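# Close the sliding door fully without slamming it

## Task

Slide the door completely closed and leave every other object where it began. The door must not be slammed open or shut, the robot must not topple or finish leaning, and the door must stay shut on its own once the robot lets go.

## Robot and tools

ROBOT. A mobile base that can drive forward, sideways and rotate, with a column about 1.75 m high. A carriage rides 1.0 m up and down the column (lift_m). It carries two identical arms, left and right, each with six joints and a two-finger gripper. Arm bases sit roughly 0.57 m + lift_m above the floor, and carriage parts hang about 0.15 m lower than that. A hand reaches about 0.78 m from its shoulder but only about 0.38 m below its arm base. The hand is about 0.16 m long and 0.1 m wide (0.14 m open). Parked arm joints 1 to 6 are 0, 0.05, 0.05, 1.45, 0, 0. With both arms parked the robot is about 0.95 m wide and 0.7 m long. The wheel motors are weak (2 N m), so a light push already stops a drive.

CAMERAS. carriage_camera is fixed on the carriage, facing forward and tilted about 20 degrees down. left_wrist_camera and right_wrist_camera look out past each hand's fingertips. The calibration (K, distortion, T_world_to_cam in the base frame) is approximate, and wrist camera poses get less accurate at long reach.

FRAMES. Base frame: origin on the floor below the base centre, x forward, y left, z up. left_hand and right_hand give the point between that hand's finger pads in this frame. quat_wxyz rotates base axes into hand axes. The hand's z runs along the fingers and its fingers open along its y. A hand pointing straight up with joints 1, 5 and 6 at 0 reads (1, 0, 0, 0). Odometry frame is the base frame at the scene's start. base_odometry counts wheel rotation, so wheel slip shows up as travel. Heading is positive to the left, from -3.142 to 3.142.

execute_actions. Arguments: actions, a list holding one action or none, and cameras, a list from carriage_camera, left_wrist_camera, right_wrist_camera, all. Leaving cameras out, null or ["all"] gives every camera; [] gives none. An action may contain base, joints or both, and its motions start together.
- base takes exactly one command. Each is an offset from where the base last reported itself, not a pose. translate_m is straight travel in metres, forward positive, range -2 to 2. strafe_m is sideways travel in metres, left positive, range -2 to 2. rotate_rad is a turn in place in radians, counter-clockwise (left) positive, range -6.3 to 6.3.
- joints is one object keyed by joint name. Each value is an absolute target, not an offset. Keys and ranges (done tolerance in brackets): lift_m 0 to 1 m (±0.004). left_joint1_rad -2.617 to 3.054, arm swing about vertical, 0 forward, positive left (±0.02). left_joint2_rad 0 to 3.141, shoulder: 0 upper arm back and level, 1.57 upright, 3.14 forward and level (±0.055). left_joint3_rad 0 to 3.141, elbow: 0 folded, 3.14 straight (±0.055). left_joint4_rad -1.57 to 1.57, wrist pitch, 0 in line with forearm, positive lifts fingertips (±0.04). left_joint5_rad -1.57 to 1.57, wrist yaw, positive turns fingertips to the right, opposite to joint 1 (±0.02). left_joint6_rad -2.094 to 2.094, hand roll, positive clockwise seen from the forearm (±0.02). left_gripper_m 0 to 0.093 m, pad gap (±0.004). The right_ keys behave the same.
- Any joint or base left out of an action may still be pushing toward an earlier target. An unknown key or out-of-range number rejects the call, and nothing moves. No action runs over 15 s. Once a result reports a stop, the remaining motion calls in that reply are skipped.

wait: seconds, 0 to 10. Commands nothing new and returns state and images.
zoom_image: camera and region [x0, y0, x1, y1] in pixels of that camera's latest full image, with the origin at the top-left and at most 504 by 504. Returns a closer view.
finished_scene: scene (integer). Ends the scene for good after the last command has been held, then reports success. The door must be shut and stay shut.

RESULTS. base_status and joint_status report how each motion ended. "done" for the base means the wheels turned the commanded amount, even if they slipped. "off_target" means it settled elsewhere and may still push. After "contact_stop" or "time_out" the old target is dropped and the motor holds where it stopped. "joint command not followed" (often with a "cause:" line) means a self-collision check blocked that arm's targets. The gripper still moves, and those joints show "not_followed" and may be retried with later actions. To clear it, first move only the blocked arm away, then the other arm in a later action. on_its_own lists what this call didn't command. There, "held at" is the held target, not the actual position. motor_effort gives percent of maximum effort with the peak in brackets. These readings are noisy and biased. drive_wheels higher at rest than after a free move means the base is still pressing on something. Falling lift effort while lowering means a hand is resting on something. Joint torques are raw and offset. ARM HIT means an arm struck the robot. MOTOR HOT warns from 75 °C. OVER-TEMPERATURE FAULT means an arm was halted (90 °C) or went limp (100 °C). Affected keys then read "limit_stop_at_motor_heat", and you should resend those targets. A stretched arm heats quickly even with nothing in the hand.

CAUTIONS. Move the door gently, with no slamming. Contact stops come late or not at all, and after an arm touches something the base may roll about 0.3 m further. Arms have no contact stop: a blocked arm keeps pressing and then springs fast to its target. After a blocked drive, back off about 0.2 m the way you came, or turn back after a rotation. Repeat once if still pressed, and a second try usually works. Tipping is likeliest with the carriage high, arms extended, a load held, when pulling, or on a sudden stop. Only the images show a lean. Don't let the arms hit or press on each other. Don't drive backward into an overhanging edge. Hand readings drift at long reach. Gripper force is about 45 to 60 N per pad. The simulation keeps running while you think, holding your last command. Shorter robot motion time is better.

Each tool is called as name(argument=value, ...) on one line, values as JSON.

## Session

execute_actions(actions=[])

Scene clock: 0.00 s.
Joint torques (N m, as the arm reports them, + toward a larger angle): no reading
base_odometry: x=+0.000 y=+0.000 heading=+0.000 (m, m, rad; odometry frame)
base_status: not commanded
joint_positions: lift_m=+0.302 left_joint1_rad=-0.002 left_joint2_rad=+0.036 left_joint3_rad=+0.018 left_joint4_rad=+1.444 left_joint5_rad=+0.040 left_joint6_rad=+0.002 left_gripper_m=+0.095 right_joint1_rad=-0.014 right_joint2_rad=+0.055 right_joint3_rad=+0.037 right_joint4_rad=+1.468 right_joint5_rad=-0.037 right_joint6_rad=-0.013 right_gripper_m=+0.095
joint_status: not commanded
motor_effort: lift_m=+31 drive_wheels=+4 (%)
left_hand: x=+0.3172 y=+0.3209 z=+1.2836 quat_wxyz=(+0.997, +0.020, +0.073, -0.001) (m; base frame)
right_hand: x=+0.3113 y=-0.3219 z=+1.2897 quat_wxyz=(+0.998, -0.018, +0.060, -0.013) (m; base frame)
pictures: carriage_camera, left_wrist_camera, right_wrist_camera
Images, in order (width x height): carriage_camera 504x504, left_wrist_camera 504x504, right_wrist_camera 504x504.

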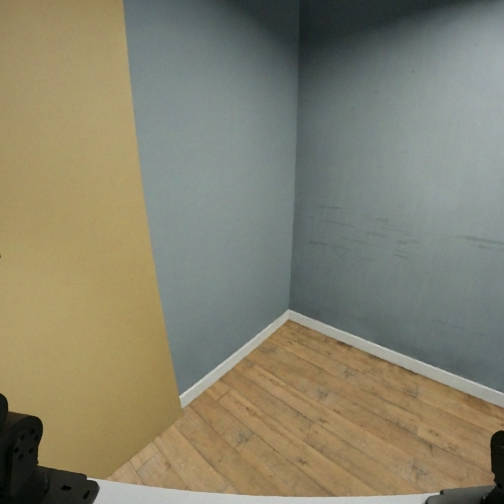

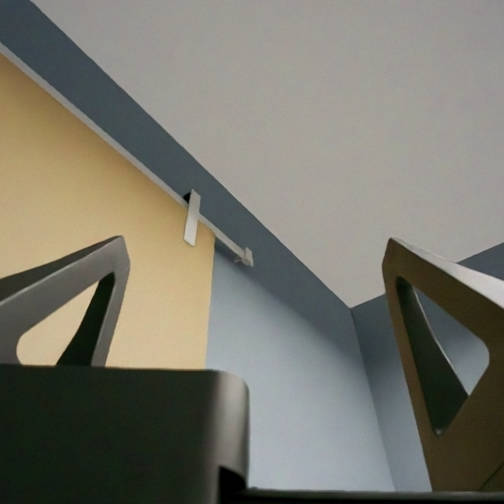

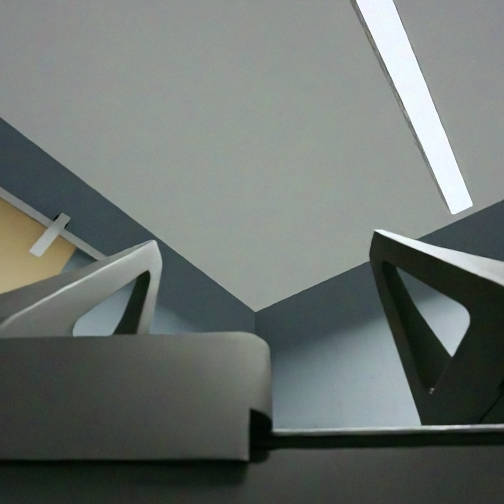

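execute_actions(actions=[{"base": {"rotate_rad": 0.87}}])

Scene clock: 24.47 s.
Joint torques (N m, as the arm reports them, + toward a larger angle): left_arm=[-0.01  3.77  5.46 -0.24 -0.1   0.11] | right_arm=[-0.02  3.77  5.37 -0.09  0.05  0.01]
base_odometry: x=+0.000 y=+0.000 heading=+0.869 (m, m, rad; odometry frame)
base_status: done
joint_positions: lift_m=+0.302 left_joint1_rad=-0.002 left_joint2_rad=+0.036 left_joint3_rad=+0.018 left_joint4_rad=+1.444 left_joint5_rad=+0.040 left_joint6_rad=+0.002 left_gripper_m=+0.095 right_joint1_rad=-0.014 right_joint2_rad=+0.055 right_joint3_rad=+0.037 right_joint4_rad=+1.468 right_joint5_rad=-0.037 right_joint6_rad=-0.013 right_gripper_m=+0.095
joint_status: not commanded
motor_effort: lift_m=+31(32) drive_wheels=+21(49) (%)
left_hand: x=+0.3172 y=+0.3209 z=+1.2836 quat_wxyz=(+0.997, +0.020, +0.073, -0.001) (m; base frame)
right_hand: x=+0.3113 y=-0.3219 z=+1.2897 quat_wxyz=(+0.998, -0.018, +0.060, -0.013) (m; base frame)
pictures: carriage_camera, left_wrist_camera, right_wrist_camera
Images, in order (width x height): carriage_camera 504x504, left_wrist_camera 504x504, right_wrist_camera 504x504.

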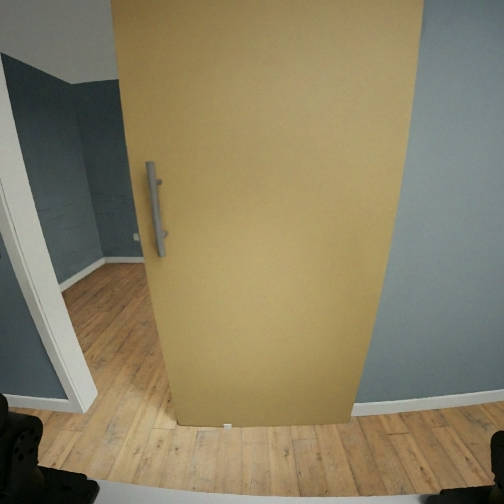

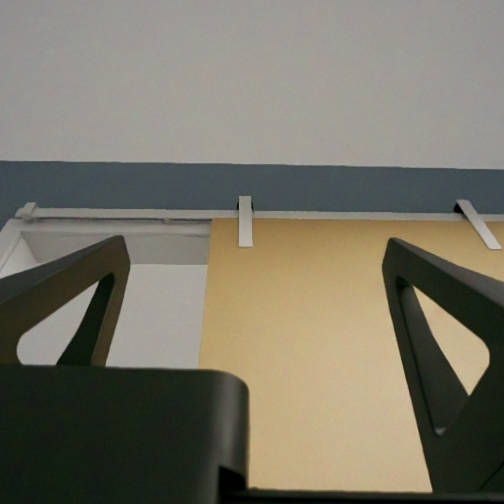

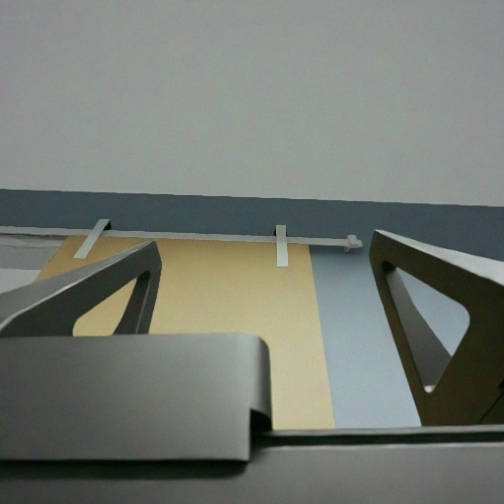

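zoom_image(camera="carriage_camera", region=[100, 140, 240, 280])

zoom_image(camera="carriage_camera", region=[0, 330, 260, 480])

zoom_image(camera="carriage_camera", region=[200, 330, 460, 480])

zoom_image(camera="left_wrist_camera", region=[0, 170, 280, 280])

Region (100, 140, 240, 280) of carriage_camera's 504x504 image, scaled by 3.600, with more detail than that image has.

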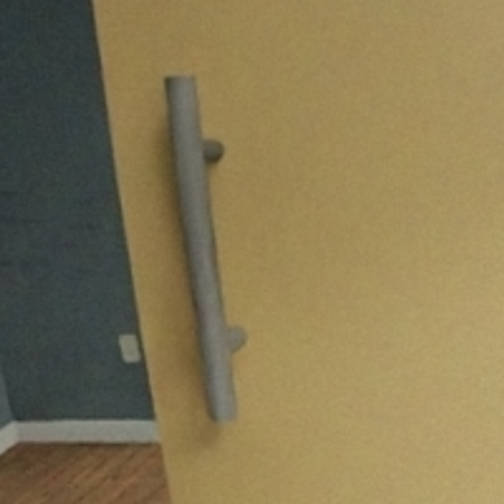

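Region (0, 330, 260, 480) of carriage_camera's 504x504 image, scaled by 1.938, with more detail than that image has; it fills the top 291 rows of this view, and the rest is white.

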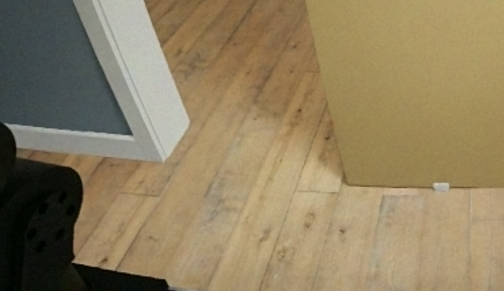

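Region (200, 330, 460, 480) of carriage_camera's 504x504 image, scaled by 1.938, with more detail than that image has; it fills the top 291 rows of this view, and the rest is white.

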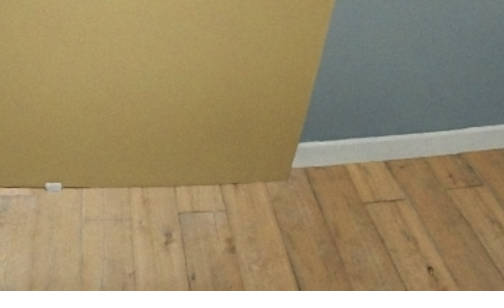

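Region (0, 170, 280, 280) of left_wrist_camera's 504x504 image, scaled by 1.800, with more detail than that image has; it fills the top 198 rows of this view, and the rest is white.

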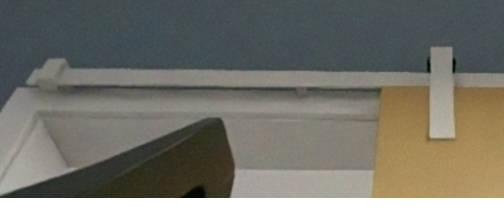

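execute_actions(actions=[{"base": {"rotate_rad": 0.02}, "joints": {"lift_m": 0.42, "left_joint4_rad": 0.0, "left_joint5_rad": -1.4}}])

Scene clock: 142.17 s.
Joint torques (N m, as the arm reports them, + toward a larger angle): left_arm=[ 0.    2.25  6.77  1.48 -0.14  0.12] | right_arm=[-0.04  3.76  5.38 -0.09  0.05  0.01]
base_odometry: x=+0.000 y=+0.000 heading=+0.888 (m, m, rad; odometry frame)
base_status: done
joint_positions: lift_m=+0.420 left_joint1_rad=-0.002 left_joint2_rad=+0.036 left_joint3_rad=+0.018 left_joint4_rad=+0.006 left_joint5_rad=-1.394 left_joint6_rad=+0.002 left_gripper_m=+0.095 right_joint1_rad=-0.014 right_joint2_rad=+0.055 right_joint3_rad=+0.037 right_joint4_rad=+1.468 right_joint5_rad=-0.037 right_joint6_rad=-0.013 right_gripper_m=+0.095
joint_status: all done
motor_effort: lift_m=+31(38) drive_wheels=+20(51) (%)
left_hand: x=+0.3861 y=+0.4968 z=+1.1573 quat_wxyz=(+0.539, -0.450, +0.546, +0.457) (m; base frame)
right_hand: x=+0.3113 y=-0.3219 z=+1.4078 quat_wxyz=(+0.998, -0.018, +0.060, -0.013) (m; base frame)
pictures: carriage_camera, left_wrist_camera, right_wrist_camera
camera_calibration (this result's frames):
carriage_camera: T_world_to_cam=[[0.0259311, -0.999572, -0.0135722, 0.0120068], [-0.331823, 0.00420037, -0.943332, 1.3687], [0.942985, 0.0289652, -0.331572, 0.315897], [0, 0, 0, 1]] pos_world=[0.15597, -0.00289745, 1.39605]
left_wrist_camera: T_world_to_cam=[[0.989757, -0.142036, -0.0143579, -0.298417], [-0.0966015, -0.592294, -0.79991, 1.26542], [0.105112, 0.793104, -0.599948, 0.386575], [0, 0, 0, 1]] pos_world=[0.376969, 0.400522, 1.23986]
right_wrist_camera: T_world_to_cam=[[0.019745, -0.998244, 0.0558448, -0.398964], [0.753396, -0.021864, -0.657204, 0.691275], [0.657271, 0.0550497, 0.751641, -1.11738], [0, 0, 0, 1]] pos_world=[0.221497, -0.321638, 1.31646]
Images, in order (width x height): carriage_camera 504x504, left_wrist_camera 504x504, right_wrist_camera 504x504.

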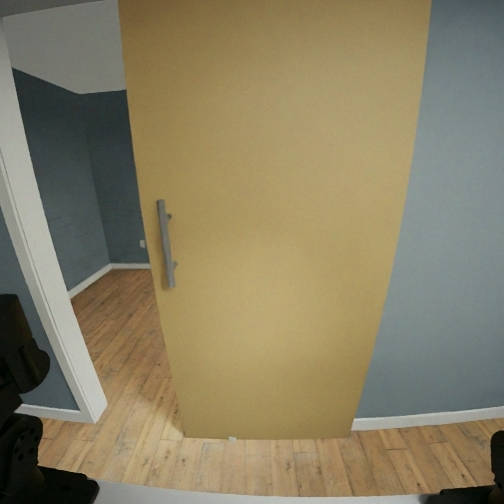

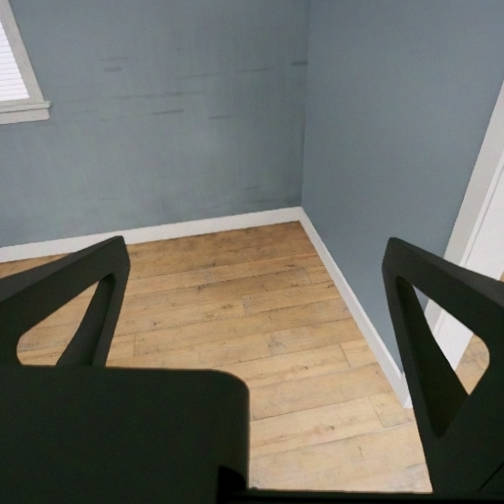

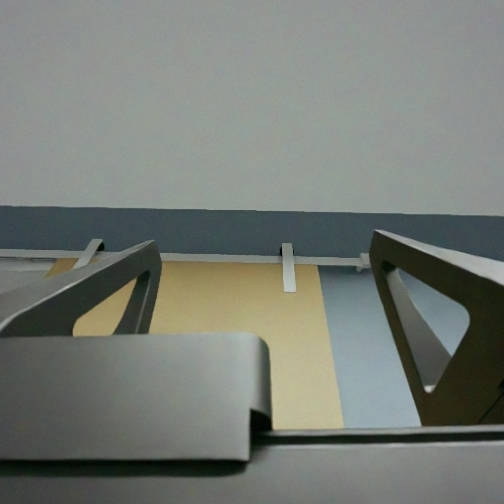

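zoom_image(camera="carriage_camera", region=[160, 390, 270, 460])

zoom_image(camera="carriage_camera", region=[280, 390, 390, 460])

zoom_image(camera="carriage_camera", region=[120, 190, 230, 300])

Region (160, 390, 270, 460) of carriage_camera's 504x504 image, scaled by 4.582, with more detail than that image has; it fills the top 321 rows of this view, and the rest is white.

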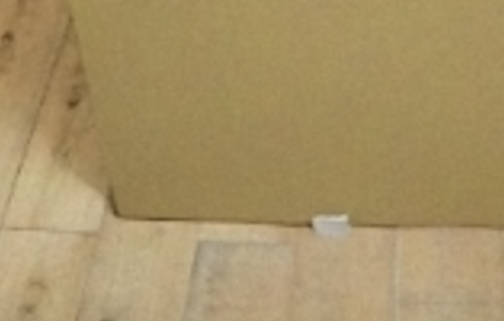

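Region (280, 390, 390, 460) of carriage_camera's 504x504 image, scaled by 4.582, with more detail than that image has; it fills the top 321 rows of this view, and the rest is white.

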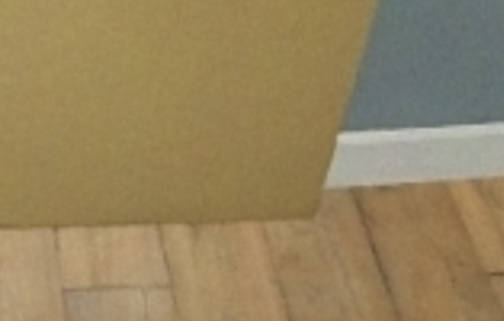

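Region (120, 190, 230, 300) of carriage_camera's 504x504 image, scaled by 4.582, with more detail than that image has.

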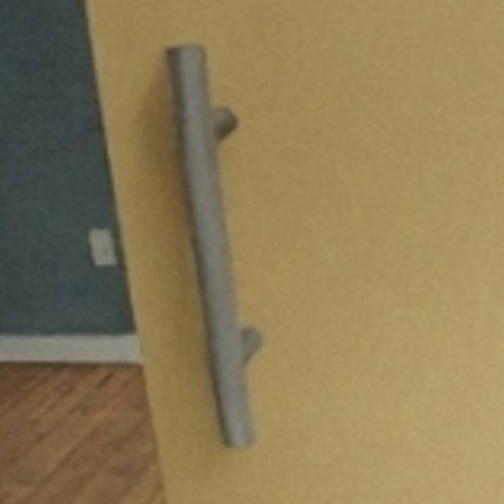

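execute_actions(actions=[{"base": {"translate_m": 0.24}, "joints": {"left_joint5_rad": 0.0}}])

Scene clock: 212.30 s.
Joint torques (N m, as the arm reports them, + toward a larger angle): left_arm=[-0.01  1.73  7.21  2.1  -0.01  0.12] | right_arm=[-0.05  3.76  5.48 -0.09  0.06  0.01]
base_odometry: x=+0.152 y=+0.187 heading=+0.888 (m, m, rad; odometry frame)
base_status: done
joint_positions: lift_m=+0.420 left_joint1_rad=-0.002 left_joint2_rad=+0.036 left_joint3_rad=+0.018 left_joint4_rad=+0.006 left_joint5_rad=-0.006 left_joint6_rad=+0.002 left_gripper_m=+0.095 right_joint1_rad=-0.014 right_joint2_rad=+0.055 right_joint3_rad=+0.037 right_joint4_rad=+1.468 right_joint5_rad=-0.037 right_joint6_rad=-0.013 right_gripper_m=+0.095
joint_status: all done
motor_effort: lift_m=+30(31) drive_wheels=-10(53) (%)
left_hand: x=+0.5274 y=+0.3285 z=+1.1554 quat_wxyz=(+0.702, -0.001, +0.712, +0.002) (m; base frame)
right_hand: x=+0.3111 y=-0.3219 z=+1.4078 quat_wxyz=(+0.998, -0.018, +0.060, -0.013) (m; base frame)
pictures: carriage_camera, left_wrist_camera, right_wrist_camera
camera_calibration (this result's frames):
carriage_camera: T_world_to_cam=[[0.0259311, -0.999572, -0.0135722, 0.0120068], [-0.331823, 0.00420037, -0.943332, 1.3687], [0.942985, 0.0289652, -0.331572, 0.315897], [0, 0, 0, 1]] pos_world=[0.15597, -0.00289745, 1.39605]
left_wrist_camera: T_world_to_cam=[[0.0408138, -0.999164, -0.00227241, 0.305829], [-0.608615, -0.0230569, -0.793131, 1.25305], [0.792415, 0.0337537, -0.609047, 0.401566], [0, 0, 0, 1]] pos_world=[0.431938, 0.32091, 1.2391]
right_wrist_camera: T_world_to_cam=[[0.0197024, -0.998244, 0.0558708, -0.398982], [0.753897, -0.0218712, -0.656629, 0.690462], [0.656697, 0.055058, 0.752142, -1.1178], [0, 0, 0, 1]] pos_world=[0.221381, -0.321637, 1.31641]
Images, in order (width x height): carriage_camera 504x504, left_wrist_camera 504x504, right_wrist_camera 504x504.

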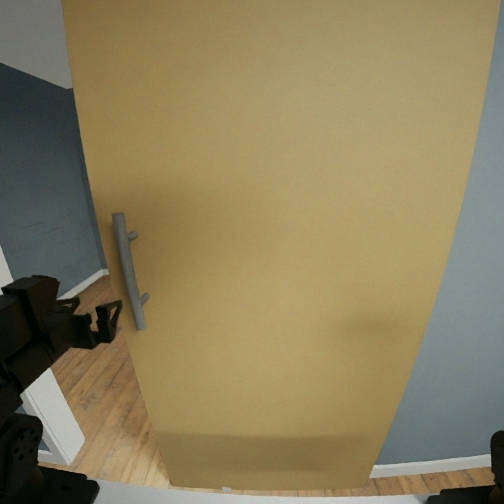

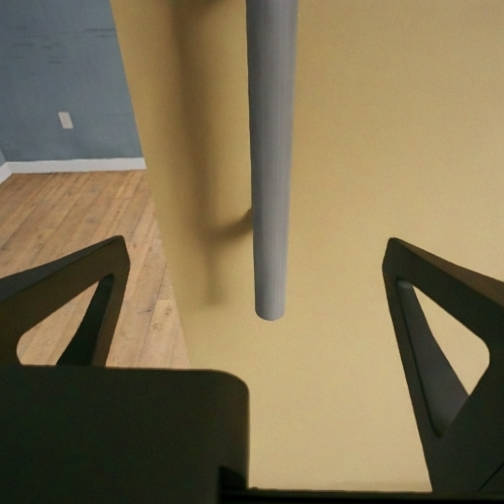

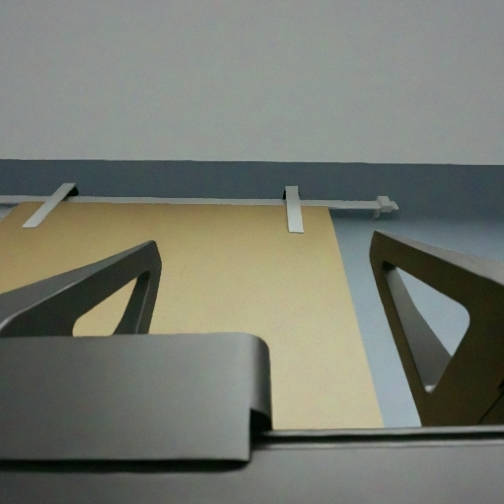

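execute_actions(actions=[{"base": {"translate_m": 0.125}}])

Scene clock: 235.47 s.
Joint torques (N m, as the arm reports them, + toward a larger angle): left_arm=[-0.01  1.74  7.26  2.11 -0.01  0.12] | right_arm=[-0.03  3.77  5.51 -0.11  0.05  0.01]
base_odometry: x=+0.230 y=+0.284 heading=+0.889 (m, m, rad; odometry frame)
base_status: done
joint_positions: lift_m=+0.420 left_joint1_rad=-0.002 left_joint2_rad=+0.036 left_joint3_rad=+0.018 left_joint4_rad=+0.005 left_joint5_rad=-0.006 left_joint6_rad=+0.002 left_gripper_m=+0.095 right_joint1_rad=-0.014 right_joint2_rad=+0.055 right_joint3_rad=+0.037 right_joint4_rad=+1.469 right_joint5_rad=-0.037 right_joint6_rad=-0.013 right_gripper_m=+0.095
joint_status: not commanded
motor_effort: lift_m=+30(31) drive_wheels=-10(57) (%)
left_hand: x=+0.5274 y=+0.3284 z=+1.1551 quat_wxyz=(+0.702, -0.001, +0.712, +0.002) (m; base frame)
right_hand: x=+0.3109 y=-0.3219 z=+1.4079 quat_wxyz=(+0.998, -0.018, +0.059, -0.013) (m; base frame)
pictures: carriage_camera, left_wrist_camera, right_wrist_camera
camera_calibration (this result's frames):
carriage_camera: T_world_to_cam=[[0.0259311, -0.999572, -0.0135722, 0.0120068], [-0.331823, 0.00420037, -0.943332, 1.3687], [0.942985, 0.0289652, -0.331572, 0.315897], [0, 0, 0, 1]] pos_world=[0.15597, -0.00289745, 1.39605]
left_wrist_camera: T_world_to_cam=[[0.0404301, -0.99918, -0.00231551, 0.30602], [-0.609531, -0.0228272, -0.792434, 1.25243], [0.791731, 0.0334495, -0.609954, 0.402908], [0, 0, 0, 1]] pos_world=[0.432027, 0.320881, 1.23893]
right_wrist_camera: T_world_to_cam=[[0.0196598, -0.998243, 0.0558967, -0.399], [0.754397, -0.0218783, -0.656053, 0.689649], [0.656123, 0.0550662, 0.752642, -1.11822], [0, 0, 0, 1]] pos_world=[0.221264, -0.321635, 1.31637]
Images, in order (width x height): carriage_camera 504x504, left_wrist_camera 504x504, right_wrist_camera 504x504.

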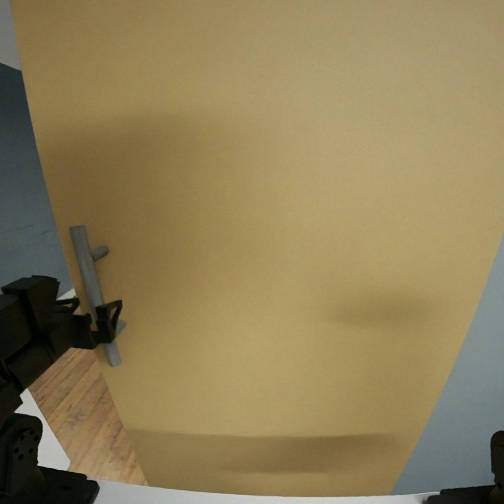

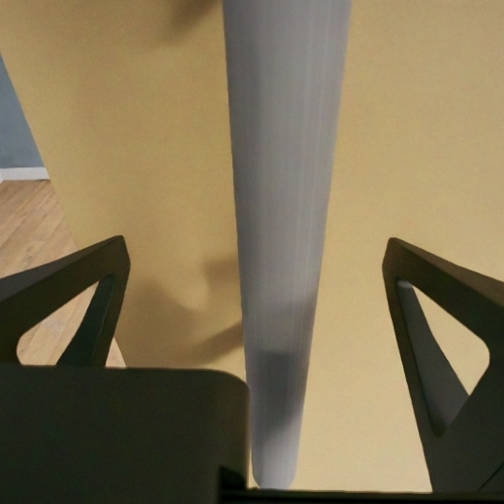

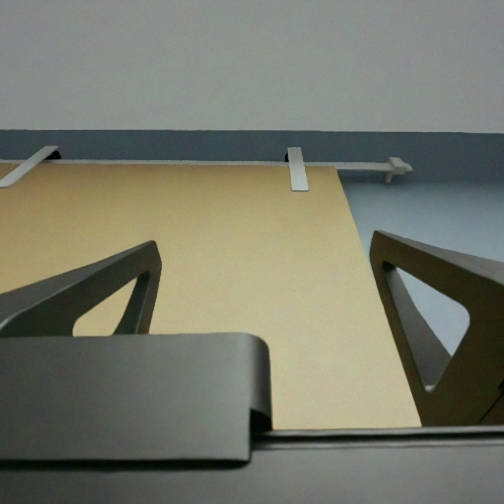

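zoom_image(camera="carriage_camera", region=[30, 210, 190, 380])

Region (30, 210, 190, 380) of carriage_camera's 504x504 image, scaled by 2.965, with more detail than that image has; it fills the left 474 columns of this view, and the rest is white.

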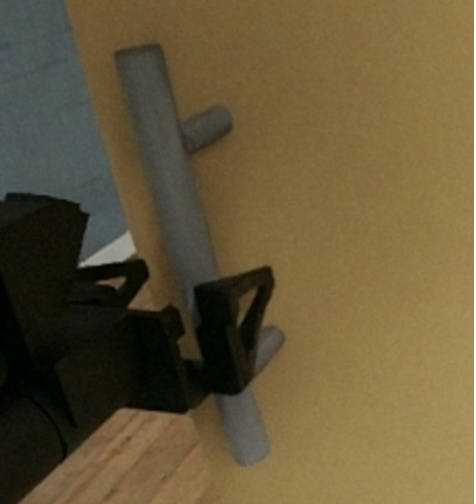

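execute_actions(actions=[{"base": {"translate_m": 0.014}, "joints": {"left_gripper_m": 0.04}}], cameras=["carriage_camera", "left_wrist_camera"])

Scene clock: 264.17 s.
Joint torques (N m, as the arm reports them, + toward a larger angle): left_arm=[-0.02  1.67  7.22  2.11 -0.11  0.12] | right_arm=[-0.05  3.77  5.49 -0.1   0.05  0.02]
base_odometry: x=+0.239 y=+0.295 heading=+0.890 (m, m, rad; odometry frame)
base_status: done
joint_positions: lift_m=+0.420 left_joint1_rad=-0.002 left_joint2_rad=+0.036 left_joint3_rad=+0.018 left_joint4_rad=+0.004 left_joint5_rad=+0.004 left_joint6_rad=+0.002 left_gripper_m=+0.040 right_joint1_rad=-0.014 right_joint2_rad=+0.055 right_joint3_rad=+0.037 right_joint4_rad=+1.469 right_joint5_rad=-0.037 right_joint6_rad=-0.013 right_gripper_m=+0.095
joint_status: all done
motor_effort: lift_m=+31(31) drive_wheels=-7(59) (%)
left_hand: x=+0.5274 y=+0.3267 z=+1.1549 quat_wxyz=(+0.702, +0.003, +0.712, -0.001) (m; base frame)
right_hand: x=+0.3110 y=-0.3219 z=+1.4079 quat_wxyz=(+0.998, -0.018, +0.060, -0.013) (m; base frame)
pictures: carriage_camera, left_wrist_camera
camera_calibration (this result's frames):
carriage_camera: T_world_to_cam=[[0.0259311, -0.999572, -0.0135722, 0.0120068], [-0.331823, 0.00420037, -0.943332, 1.3687], [0.942985, 0.0289652, -0.331572, 0.315897], [0, 0, 0, 1]] pos_world=[0.15597, -0.00289745, 1.39605]
left_wrist_camera: T_world_to_cam=[[0.0305174, -0.999532, -0.00219833, 0.309524], [-0.610332, -0.0168927, -0.791965, 1.25018], [0.791557, 0.0255104, -0.610562, 0.406241], [0, 0, 0, 1]] pos_world=[0.432017, 0.320134, 1.23882]
Images, in order (width x height): carriage_camera 504x504, left_wrist_camera 504x504.

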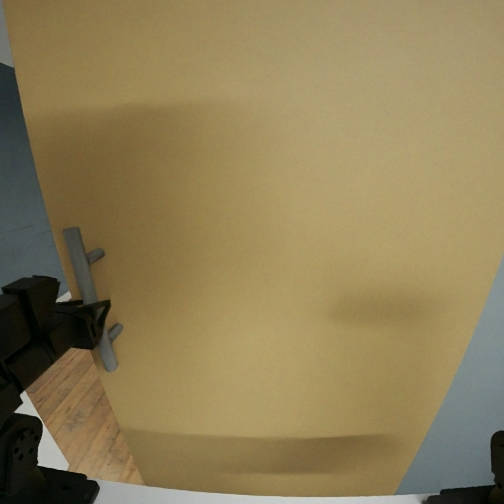

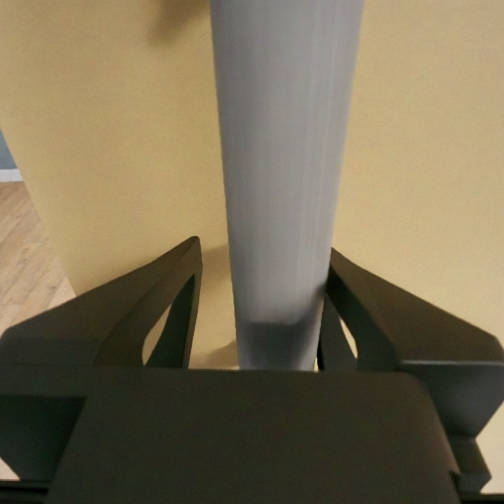

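execute_actions(actions=[{"base": {"strafe_m": 0.1}, "joints": {"left_joint1_rad": 0.0, "left_joint5_rad": 0.0}}])

Scene clock: 273.33 s.
Joint torques (N m, as the arm reports them, + toward a larger angle): left_arm=[ 1.26  1.72  7.21  2.12 -0.75  0.16] | right_arm=[ 0.01  3.78  5.29 -0.1   0.05  0.01]
base_odometry: x=+0.215 y=+0.315 heading=+0.889 (m, m, rad; odometry frame)
base_status: strafe_m contact_stop (by the wheels' count: +0.031 of +0.100)
joint_positions: lift_m=+0.420 left_joint1_rad=-0.018 left_joint2_rad=+0.036 left_joint3_rad=+0.018 left_joint4_rad=+0.003 left_joint5_rad=+0.067 left_joint6_rad=-0.003 left_gripper_m=+0.040 right_joint1_rad=-0.014 right_joint2_rad=+0.055 right_joint3_rad=+0.037 right_joint4_rad=+1.468 right_joint5_rad=-0.037 right_joint6_rad=-0.013 right_gripper_m=+0.095
joint_status: left_joint5_rad off_target (ended at +0.067, target +0.000); the others done
motor_effort: lift_m=+30(31) drive_wheels=+12(57) (%)
left_hand: x=+0.5267 y=+0.3117 z=+1.1547 quat_wxyz=(+0.701, +0.029, +0.712, -0.032) (m; base frame)
right_hand: x=+0.3111 y=-0.3219 z=+1.4078 quat_wxyz=(+0.998, -0.018, +0.060, -0.013) (m; base frame)
pictures: carriage_camera, left_wrist_camera, right_wrist_camera
camera_calibration (this result's frames):
carriage_camera: T_world_to_cam=[[0.0259311, -0.999572, -0.0135722, 0.0120068], [-0.331823, 0.00420037, -0.943332, 1.3687], [0.942985, 0.0289652, -0.331572, 0.315897], [0, 0, 0, 1]] pos_world=[0.15597, -0.00289745, 1.39605]
left_wrist_camera: T_world_to_cam=[[-0.0491014, -0.998787, 0.00372816, 0.329447], [-0.610718, 0.0270695, -0.791385, 1.23522], [0.790324, -0.041135, -0.611306, 0.429303], [0, 0, 0, 1]] pos_world=[0.431261, 0.31327, 1.23875]
right_wrist_camera: T_world_to_cam=[[0.0197024, -0.998244, 0.0558708, -0.398982], [0.753897, -0.0218712, -0.656629, 0.690462], [0.656697, 0.055058, 0.752142, -1.1178], [0, 0, 0, 1]] pos_world=[0.221381, -0.321637, 1.31641]
Images, in order (width x height): carriage_camera 504x504, left_wrist_camera 504x504, right_wrist_camera 504x504.

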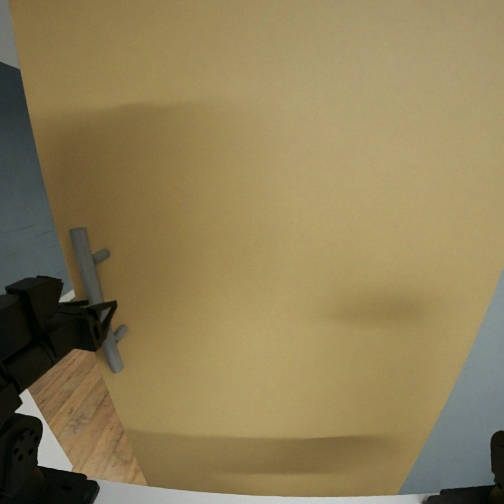

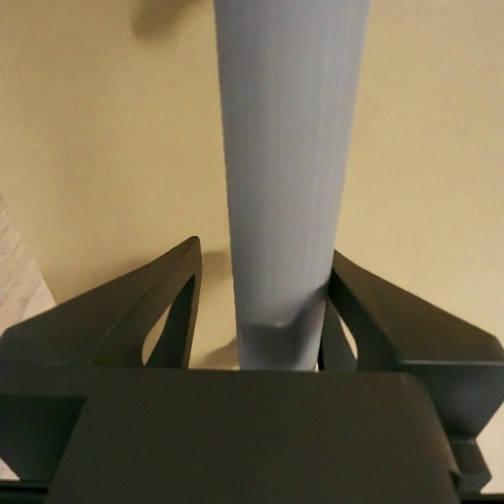

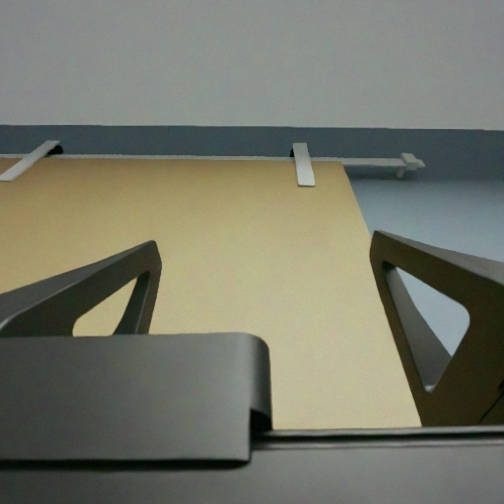

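execute_actions(actions=[{"base": {"strafe_m": 0.15}, "joints": {"left_joint1_rad": 0.04, "left_joint5_rad": -0.08}}])

Scene clock: 349.17 s.
Joint torques (N m, as the arm reports them, + toward a larger angle): left_arm=[-0.44  1.72  7.26  2.16  0.31  0.19] | right_arm=[-0.03  3.77  5.42 -0.09  0.05  0.01]
base_odometry: x=+0.099 y=+0.409 heading=+0.888 (m, m, rad; odometry frame)
base_status: done
joint_positions: lift_m=+0.420 left_joint1_rad=+0.046 left_joint2_rad=+0.036 left_joint3_rad=+0.018 left_joint4_rad=+0.000 left_joint5_rad=-0.121 left_joint6_rad=-0.006 left_gripper_m=+0.040 right_joint1_rad=-0.014 right_joint2_rad=+0.055 right_joint3_rad=+0.037 right_joint4_rad=+1.468 right_joint5_rad=-0.037 right_joint6_rad=-0.013 right_gripper_m=+0.095
joint_status: left_joint5_rad off_target (ended at -0.121, target -0.080); the others done
motor_effort: lift_m=+30(31) drive_wheels=-8(69) (%)
left_hand: x=+0.5249 y=+0.3598 z=+1.1539 quat_wxyz=(+0.698, -0.061, +0.711, +0.057) (m; base frame)
right_hand: x=+0.3111 y=-0.3219 z=+1.4078 quat_wxyz=(+0.998, -0.018, +0.060, -0.013) (m; base frame)
pictures: carriage_camera, left_wrist_camera, right_wrist_camera
camera_calibration (this result's frames):
carriage_camera: T_world_to_cam=[[0.0259311, -0.999572, -0.0135722, 0.0120068], [-0.331823, 0.00420037, -0.943332, 1.3687], [0.942985, 0.0289652, -0.331572, 0.315897], [0, 0, 0, 1]] pos_world=[0.15597, -0.00289745, 1.39605]
left_wrist_camera: T_world_to_cam=[[0.201669, -0.979449, 0.00290036, 0.239772], [-0.600844, -0.126052, -0.789365, 1.27973], [0.773509, 0.157448, -0.613917, 0.372611], [0, 0, 0, 1]] pos_world=[0.432345, 0.337489, 1.23823]
right_wrist_camera: T_world_to_cam=[[0.0197024, -0.998244, 0.0558708, -0.398982], [0.753897, -0.0218712, -0.656629, 0.690462], [0.656697, 0.055058, 0.752142, -1.1178], [0, 0, 0, 1]] pos_world=[0.221381, -0.321637, 1.31641]
Images, in order (width x height): carriage_camera 504x504, left_wrist_camera 504x504, right_wrist_camera 504x504.

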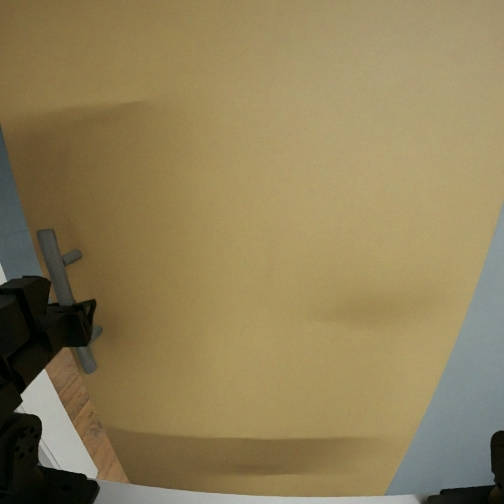

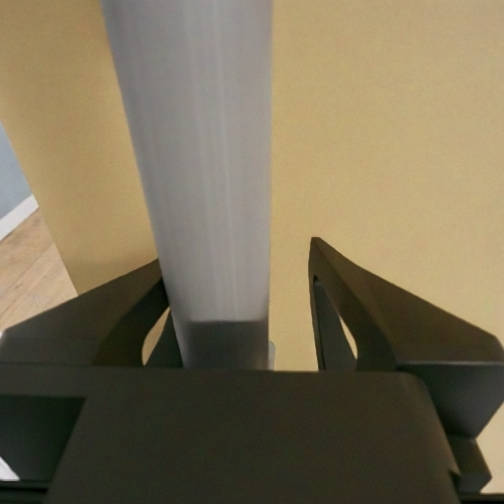

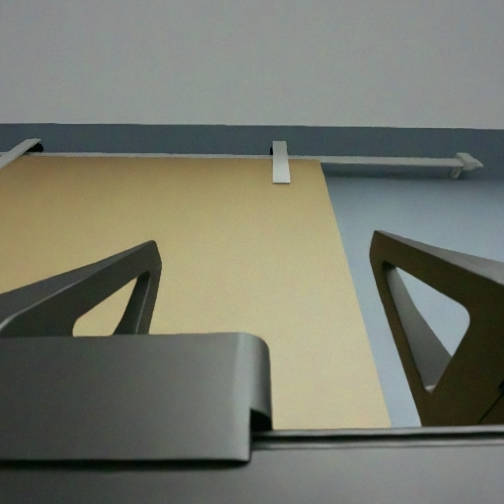

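execute_actions(actions=[{"base": {"strafe_m": 0.26}, "joints": {"left_joint1_rad": 0.0, "left_joint5_rad": -0.04, "left_gripper_m": 0.034, "right_joint6_rad": 1.0}}])

Scene clock: 407.37 s.
Joint torques (N m, as the arm reports them, + toward a larger angle): left_arm=[-0.8   1.72  7.2   2.16  0.65  0.22] | right_arm=[-0.03  3.83  5.38 -0.05 -0.01  0.08]
base_odometry: x=-0.103 y=+0.574 heading=+0.888 (m, m, rad; odometry frame)
base_status: done
joint_positions: lift_m=+0.420 left_joint1_rad=+0.012 left_joint2_rad=+0.036 left_joint3_rad=+0.018 left_joint4_rad=+0.000 left_joint5_rad=-0.110 left_joint6_rad=-0.008 left_gripper_m=+0.034 right_joint1_rad=-0.014 right_joint2_rad=+0.055 right_joint3_rad=+0.037 right_joint4_rad=+1.468 right_joint5_rad=-0.037 right_joint6_rad=+0.992 right_gripper_m=+0.095
joint_status: left_joint5_rad off_target (ended at -0.110, target -0.040); the others done
motor_effort: lift_m=+31(30) drive_wheels=-10(63) (%)
left_hand: x=+0.5261 y=+0.3496 z=+1.1539 quat_wxyz=(+0.699, -0.046, +0.712, +0.041) (m; base frame)
right_hand: x=+0.3112 y=-0.3219 z=+1.4078 quat_wxyz=(+0.881, +0.013, +0.061, +0.470) (m; base frame)
pictures: carriage_camera, left_wrist_camera, right_wrist_camera
camera_calibration (this result's frames):
carriage_camera: T_world_to_cam=[[0.0259311, -0.999572, -0.0135722, 0.0120068], [-0.331823, 0.00420037, -0.943332, 1.3687], [0.942985, 0.0289652, -0.331572, 0.315897], [0, 0, 0, 1]] pos_world=[0.15597, -0.00289745, 1.39605]
left_wrist_camera: T_world_to_cam=[[0.157812, -0.987455, 0.00538329, 0.252544], [-0.605644, -0.101095, -0.789287, 1.27286], [0.77993, 0.121298, -0.614, 0.382661], [0, 0, 0, 1]] pos_world=[0.432597, 0.331639, 1.23825]
right_wrist_camera: T_world_to_cam=[[0.84983, -0.523446, -0.0615911, -0.339118], [0.37114, 0.6773, -0.635232, 1.00448], [0.374226, 0.51698, 0.769862, -0.906175], [0, 0, 0, 1]] pos_world=[0.254505, -0.389368, 1.31482]
Images, in order (width x height): carriage_camera 504x504, left_wrist_camera 504x504, right_wrist_camera 504x504.

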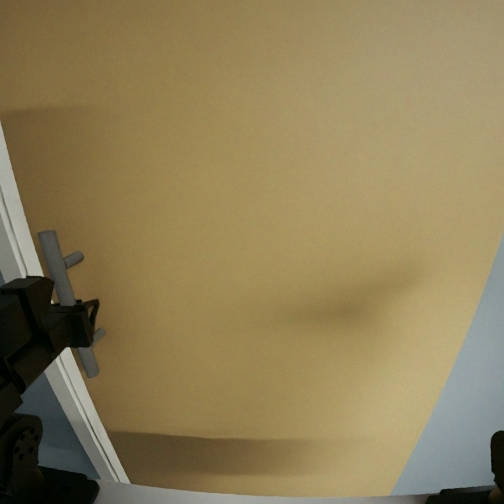

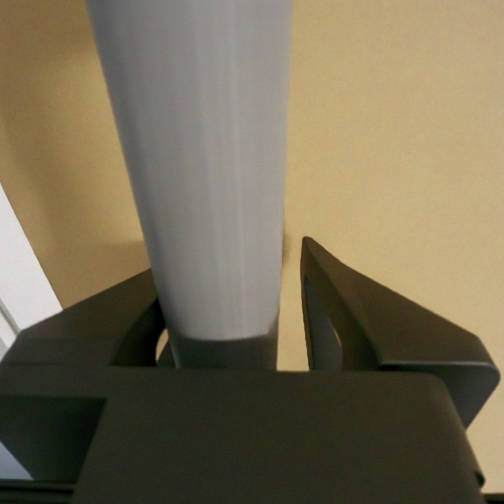

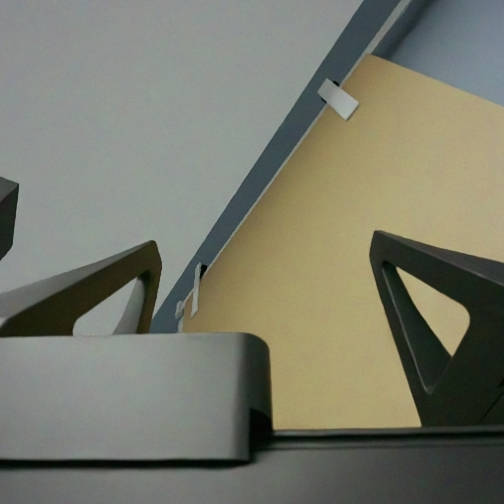

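zoom_image(camera="right_wrist_camera", region=[150, 245, 240, 335])

zoom_image(camera="carriage_camera", region=[0, 100, 200, 300])

zoom_image(camera="carriage_camera", region=[20, 300, 220, 500])

Region (150, 245, 240, 335) of right_wrist_camera's 504x504 image, scaled by 5.600, with more detail than that image has.

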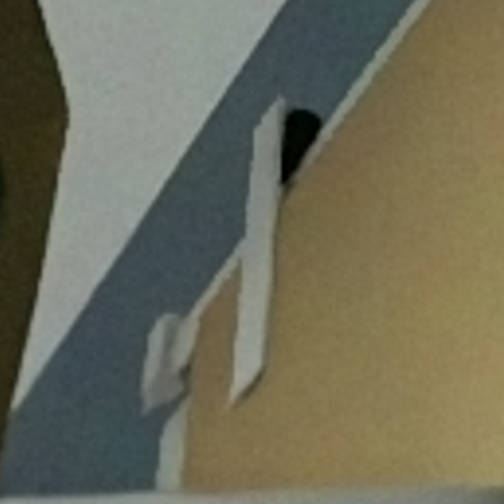

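Region (0, 100, 200, 300) of carriage_camera's 504x504 image, scaled by 2.520, with more detail than that image has.

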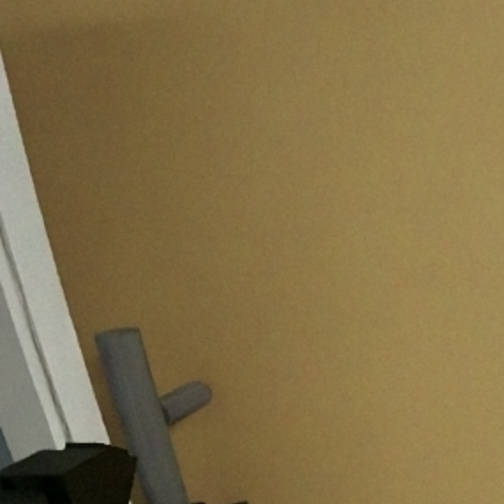

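Region (20, 300, 220, 500) of carriage_camera's 504x504 image, scaled by 2.520, with more detail than that image has.

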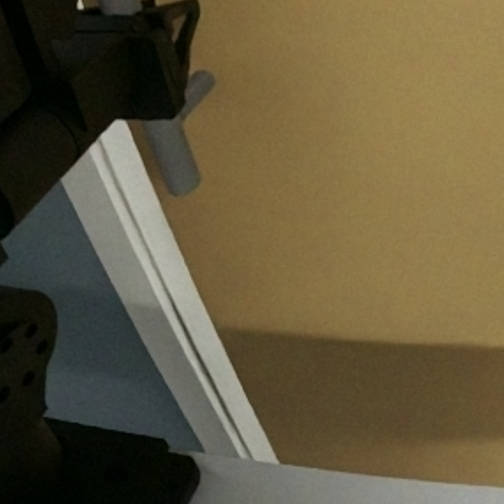

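execute_actions(actions=[{"base": {"rotate_rad": 0.04}, "joints": {"left_joint5_rad": -0.08}}])

Scene clock: 470.27 s.
Joint torques (N m, as the arm reports them, + toward a larger angle): left_arm=[-0.05  1.73  7.23  2.16 -0.22  0.21] | right_arm=[-0.06  3.74  5.47 -0.05 -0.01  0.09]
base_odometry: x=-0.103 y=+0.574 heading=+0.927 (m, m, rad; odometry frame)
base_status: done
joint_positions: lift_m=+0.420 left_joint1_rad=+0.001 left_joint2_rad=+0.036 left_joint3_rad=+0.018 left_joint4_rad=-0.001 left_joint5_rad=-0.065 left_joint6_rad=-0.008 left_gripper_m=+0.034 right_joint1_rad=-0.014 right_joint2_rad=+0.055 right_joint3_rad=+0.037 right_joint4_rad=+1.468 right_joint5_rad=-0.037 right_joint6_rad=+0.992 right_gripper_m=+0.095
joint_status: all done
motor_effort: lift_m=+31(30) drive_wheels=-5(28) (%)
left_hand: x=+0.5270 y=+0.3391 z=+1.1538 quat_wxyz=(+0.700, -0.026, +0.714, +0.021) (m; base frame)
right_hand: x=+0.3112 y=-0.3219 z=+1.4078 quat_wxyz=(+0.881, +0.013, +0.061, +0.470) (m; base frame)
pictures: carriage_camera, left_wrist_camera, right_wrist_camera
camera_calibration (this result's frames):
carriage_camera: T_world_to_cam=[[0.0259311, -0.999572, -0.0135722, 0.0120068], [-0.331823, 0.00420037, -0.943332, 1.3687], [0.942985, 0.0289652, -0.331572, 0.315897], [0, 0, 0, 1]] pos_world=[0.15597, -0.00289745, 1.39605]
left_wrist_camera: T_world_to_cam=[[0.101836, -0.994786, 0.00544968, 0.273937], [-0.61074, -0.0668437, -0.789005, 1.26301], [0.785255, 0.0770208, -0.614363, 0.395785], [0, 0, 0, 1]] pos_world=[0.432681, 0.326449, 1.23818]
right_wrist_camera: T_world_to_cam=[[0.84983, -0.523446, -0.0615911, -0.339118], [0.37114, 0.6773, -0.635232, 1.00448], [0.374226, 0.51698, 0.769862, -0.906175], [0, 0, 0, 1]] pos_world=[0.254505, -0.389368, 1.31482]
Images, in order (width x height): carriage_camera 504x504, left_wrist_camera 504x504, right_wrist_camera 504x504.

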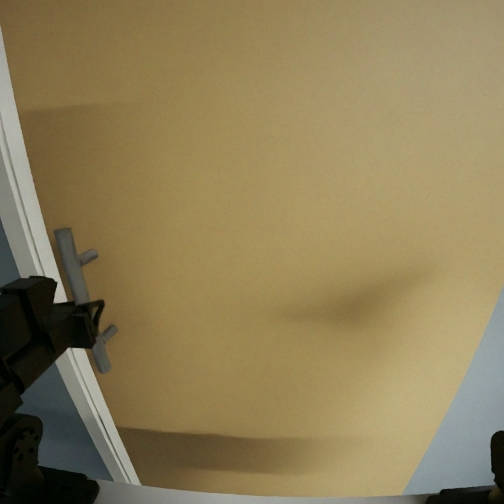

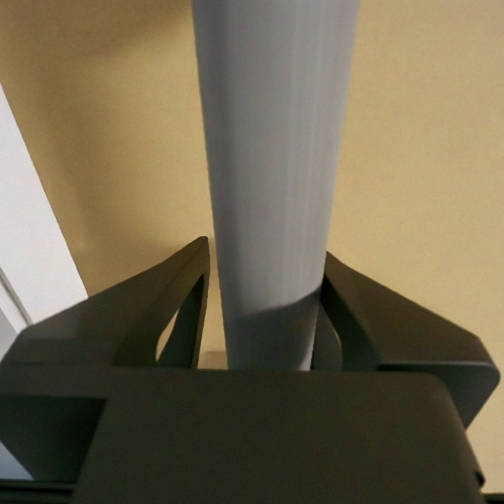

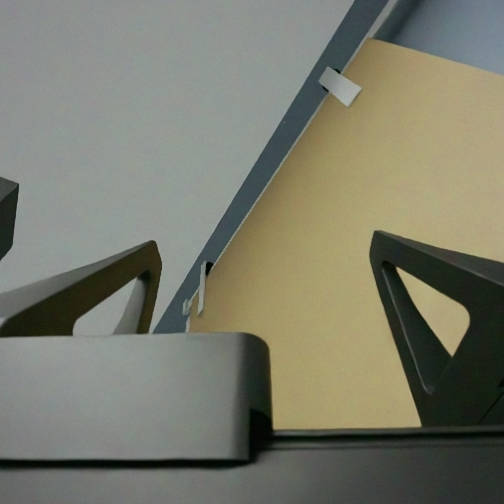

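execute_actions(actions=[{"base": {"strafe_m": 0.1}, "joints": {"left_joint1_rad": 0.03, "left_joint5_rad": -0.04}}])

Scene clock: 483.10 s.
Joint torques (N m, as the arm reports them, + toward a larger angle): left_arm=[0.02 1.69 7.24 2.16 0.13 0.2 ] | right_arm=[-0.05  3.73  5.39 -0.06 -0.03  0.09]
base_odometry: x=-0.183 y=+0.634 heading=+0.929 (m, m, rad; odometry frame)
base_status: done
joint_positions: lift_m=+0.420 left_joint1_rad=+0.030 left_joint2_rad=+0.036 left_joint3_rad=+0.018 left_joint4_rad=+0.000 left_joint5_rad=-0.060 left_joint6_rad=-0.008 left_gripper_m=+0.034 right_joint1_rad=-0.014 right_joint2_rad=+0.055 right_joint3_rad=+0.037 right_joint4_rad=+1.468 right_joint5_rad=-0.037 right_joint6_rad=+0.992 right_gripper_m=+0.095
joint_status: left_joint5_rad off_target (ended at -0.060, target -0.040); the others done
motor_effort: lift_m=+31(30) drive_wheels=-15(62) (%)
left_hand: x=+0.5266 y=+0.3456 z=+1.1539 quat_wxyz=(+0.700, -0.035, +0.713, +0.029) (m; base frame)
right_hand: x=+0.3112 y=-0.3219 z=+1.4078 quat_wxyz=(+0.881, +0.013, +0.061, +0.470) (m; base frame)
pictures: carriage_camera, left_wrist_camera, right_wrist_camera
camera_calibration (this result's frames):
carriage_camera: T_world_to_cam=[[0.0259311, -0.999572, -0.0135722, 0.0120068], [-0.331823, 0.00420037, -0.943332, 1.3687], [0.942985, 0.0289652, -0.331572, 0.315897], [0, 0, 0, 1]] pos_world=[0.15597, -0.00289745, 1.39605]
left_wrist_camera: T_world_to_cam=[[0.126468, -0.991955, 0.00557598, 0.266331], [-0.608592, -0.0820278, -0.789232, 1.26767], [0.78334, 0.0964188, -0.61407, 0.389595], [0, 0, 0, 1]] pos_world=[0.432627, 0.330609, 1.23824]
right_wrist_camera: T_world_to_cam=[[0.84983, -0.523446, -0.0615911, -0.339118], [0.37114, 0.6773, -0.635232, 1.00448], [0.374226, 0.51698, 0.769862, -0.906175], [0, 0, 0, 1]] pos_world=[0.254505, -0.389368, 1.31482]
Images, in order (width x height): carriage_camera 504x504, left_wrist_camera 504x504, right_wrist_camera 504x504.

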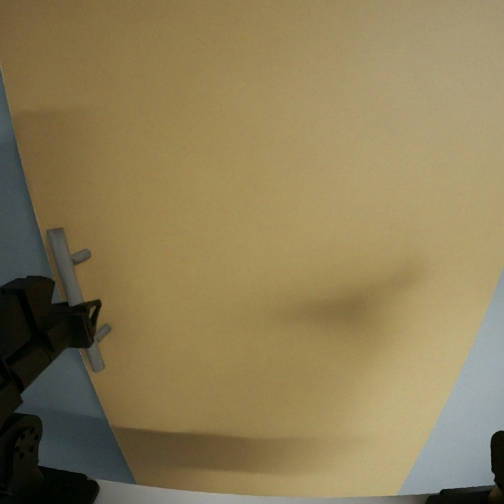

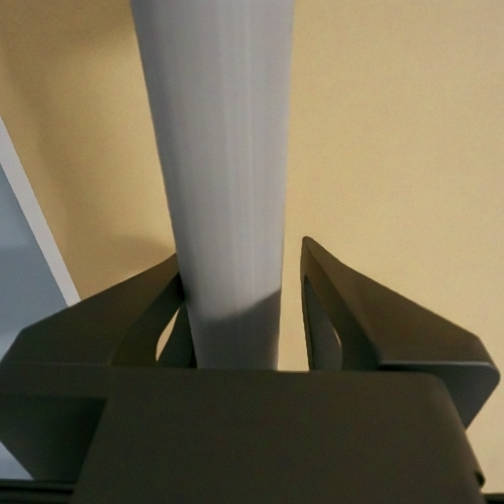

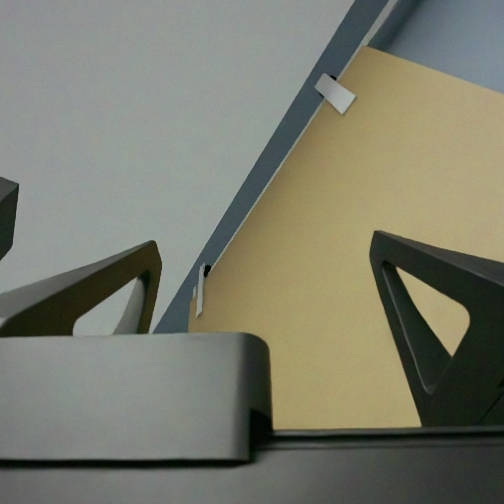

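zoom_image(camera="right_wrist_camera", region=[165, 250, 235, 330])

Region (165, 250, 235, 330) of right_wrist_camera's 504x504 image, scaled by 6.300, with more detail than that image has; it fills the left 441 columns of this view, and the rest is white.

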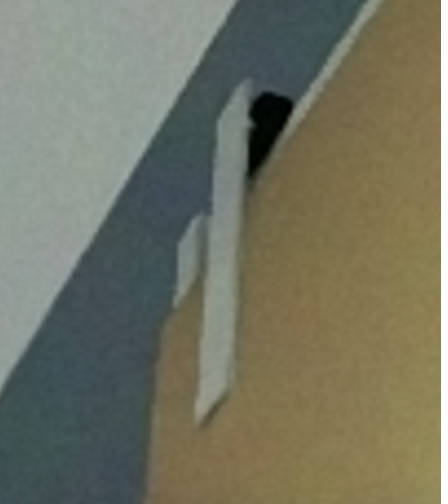

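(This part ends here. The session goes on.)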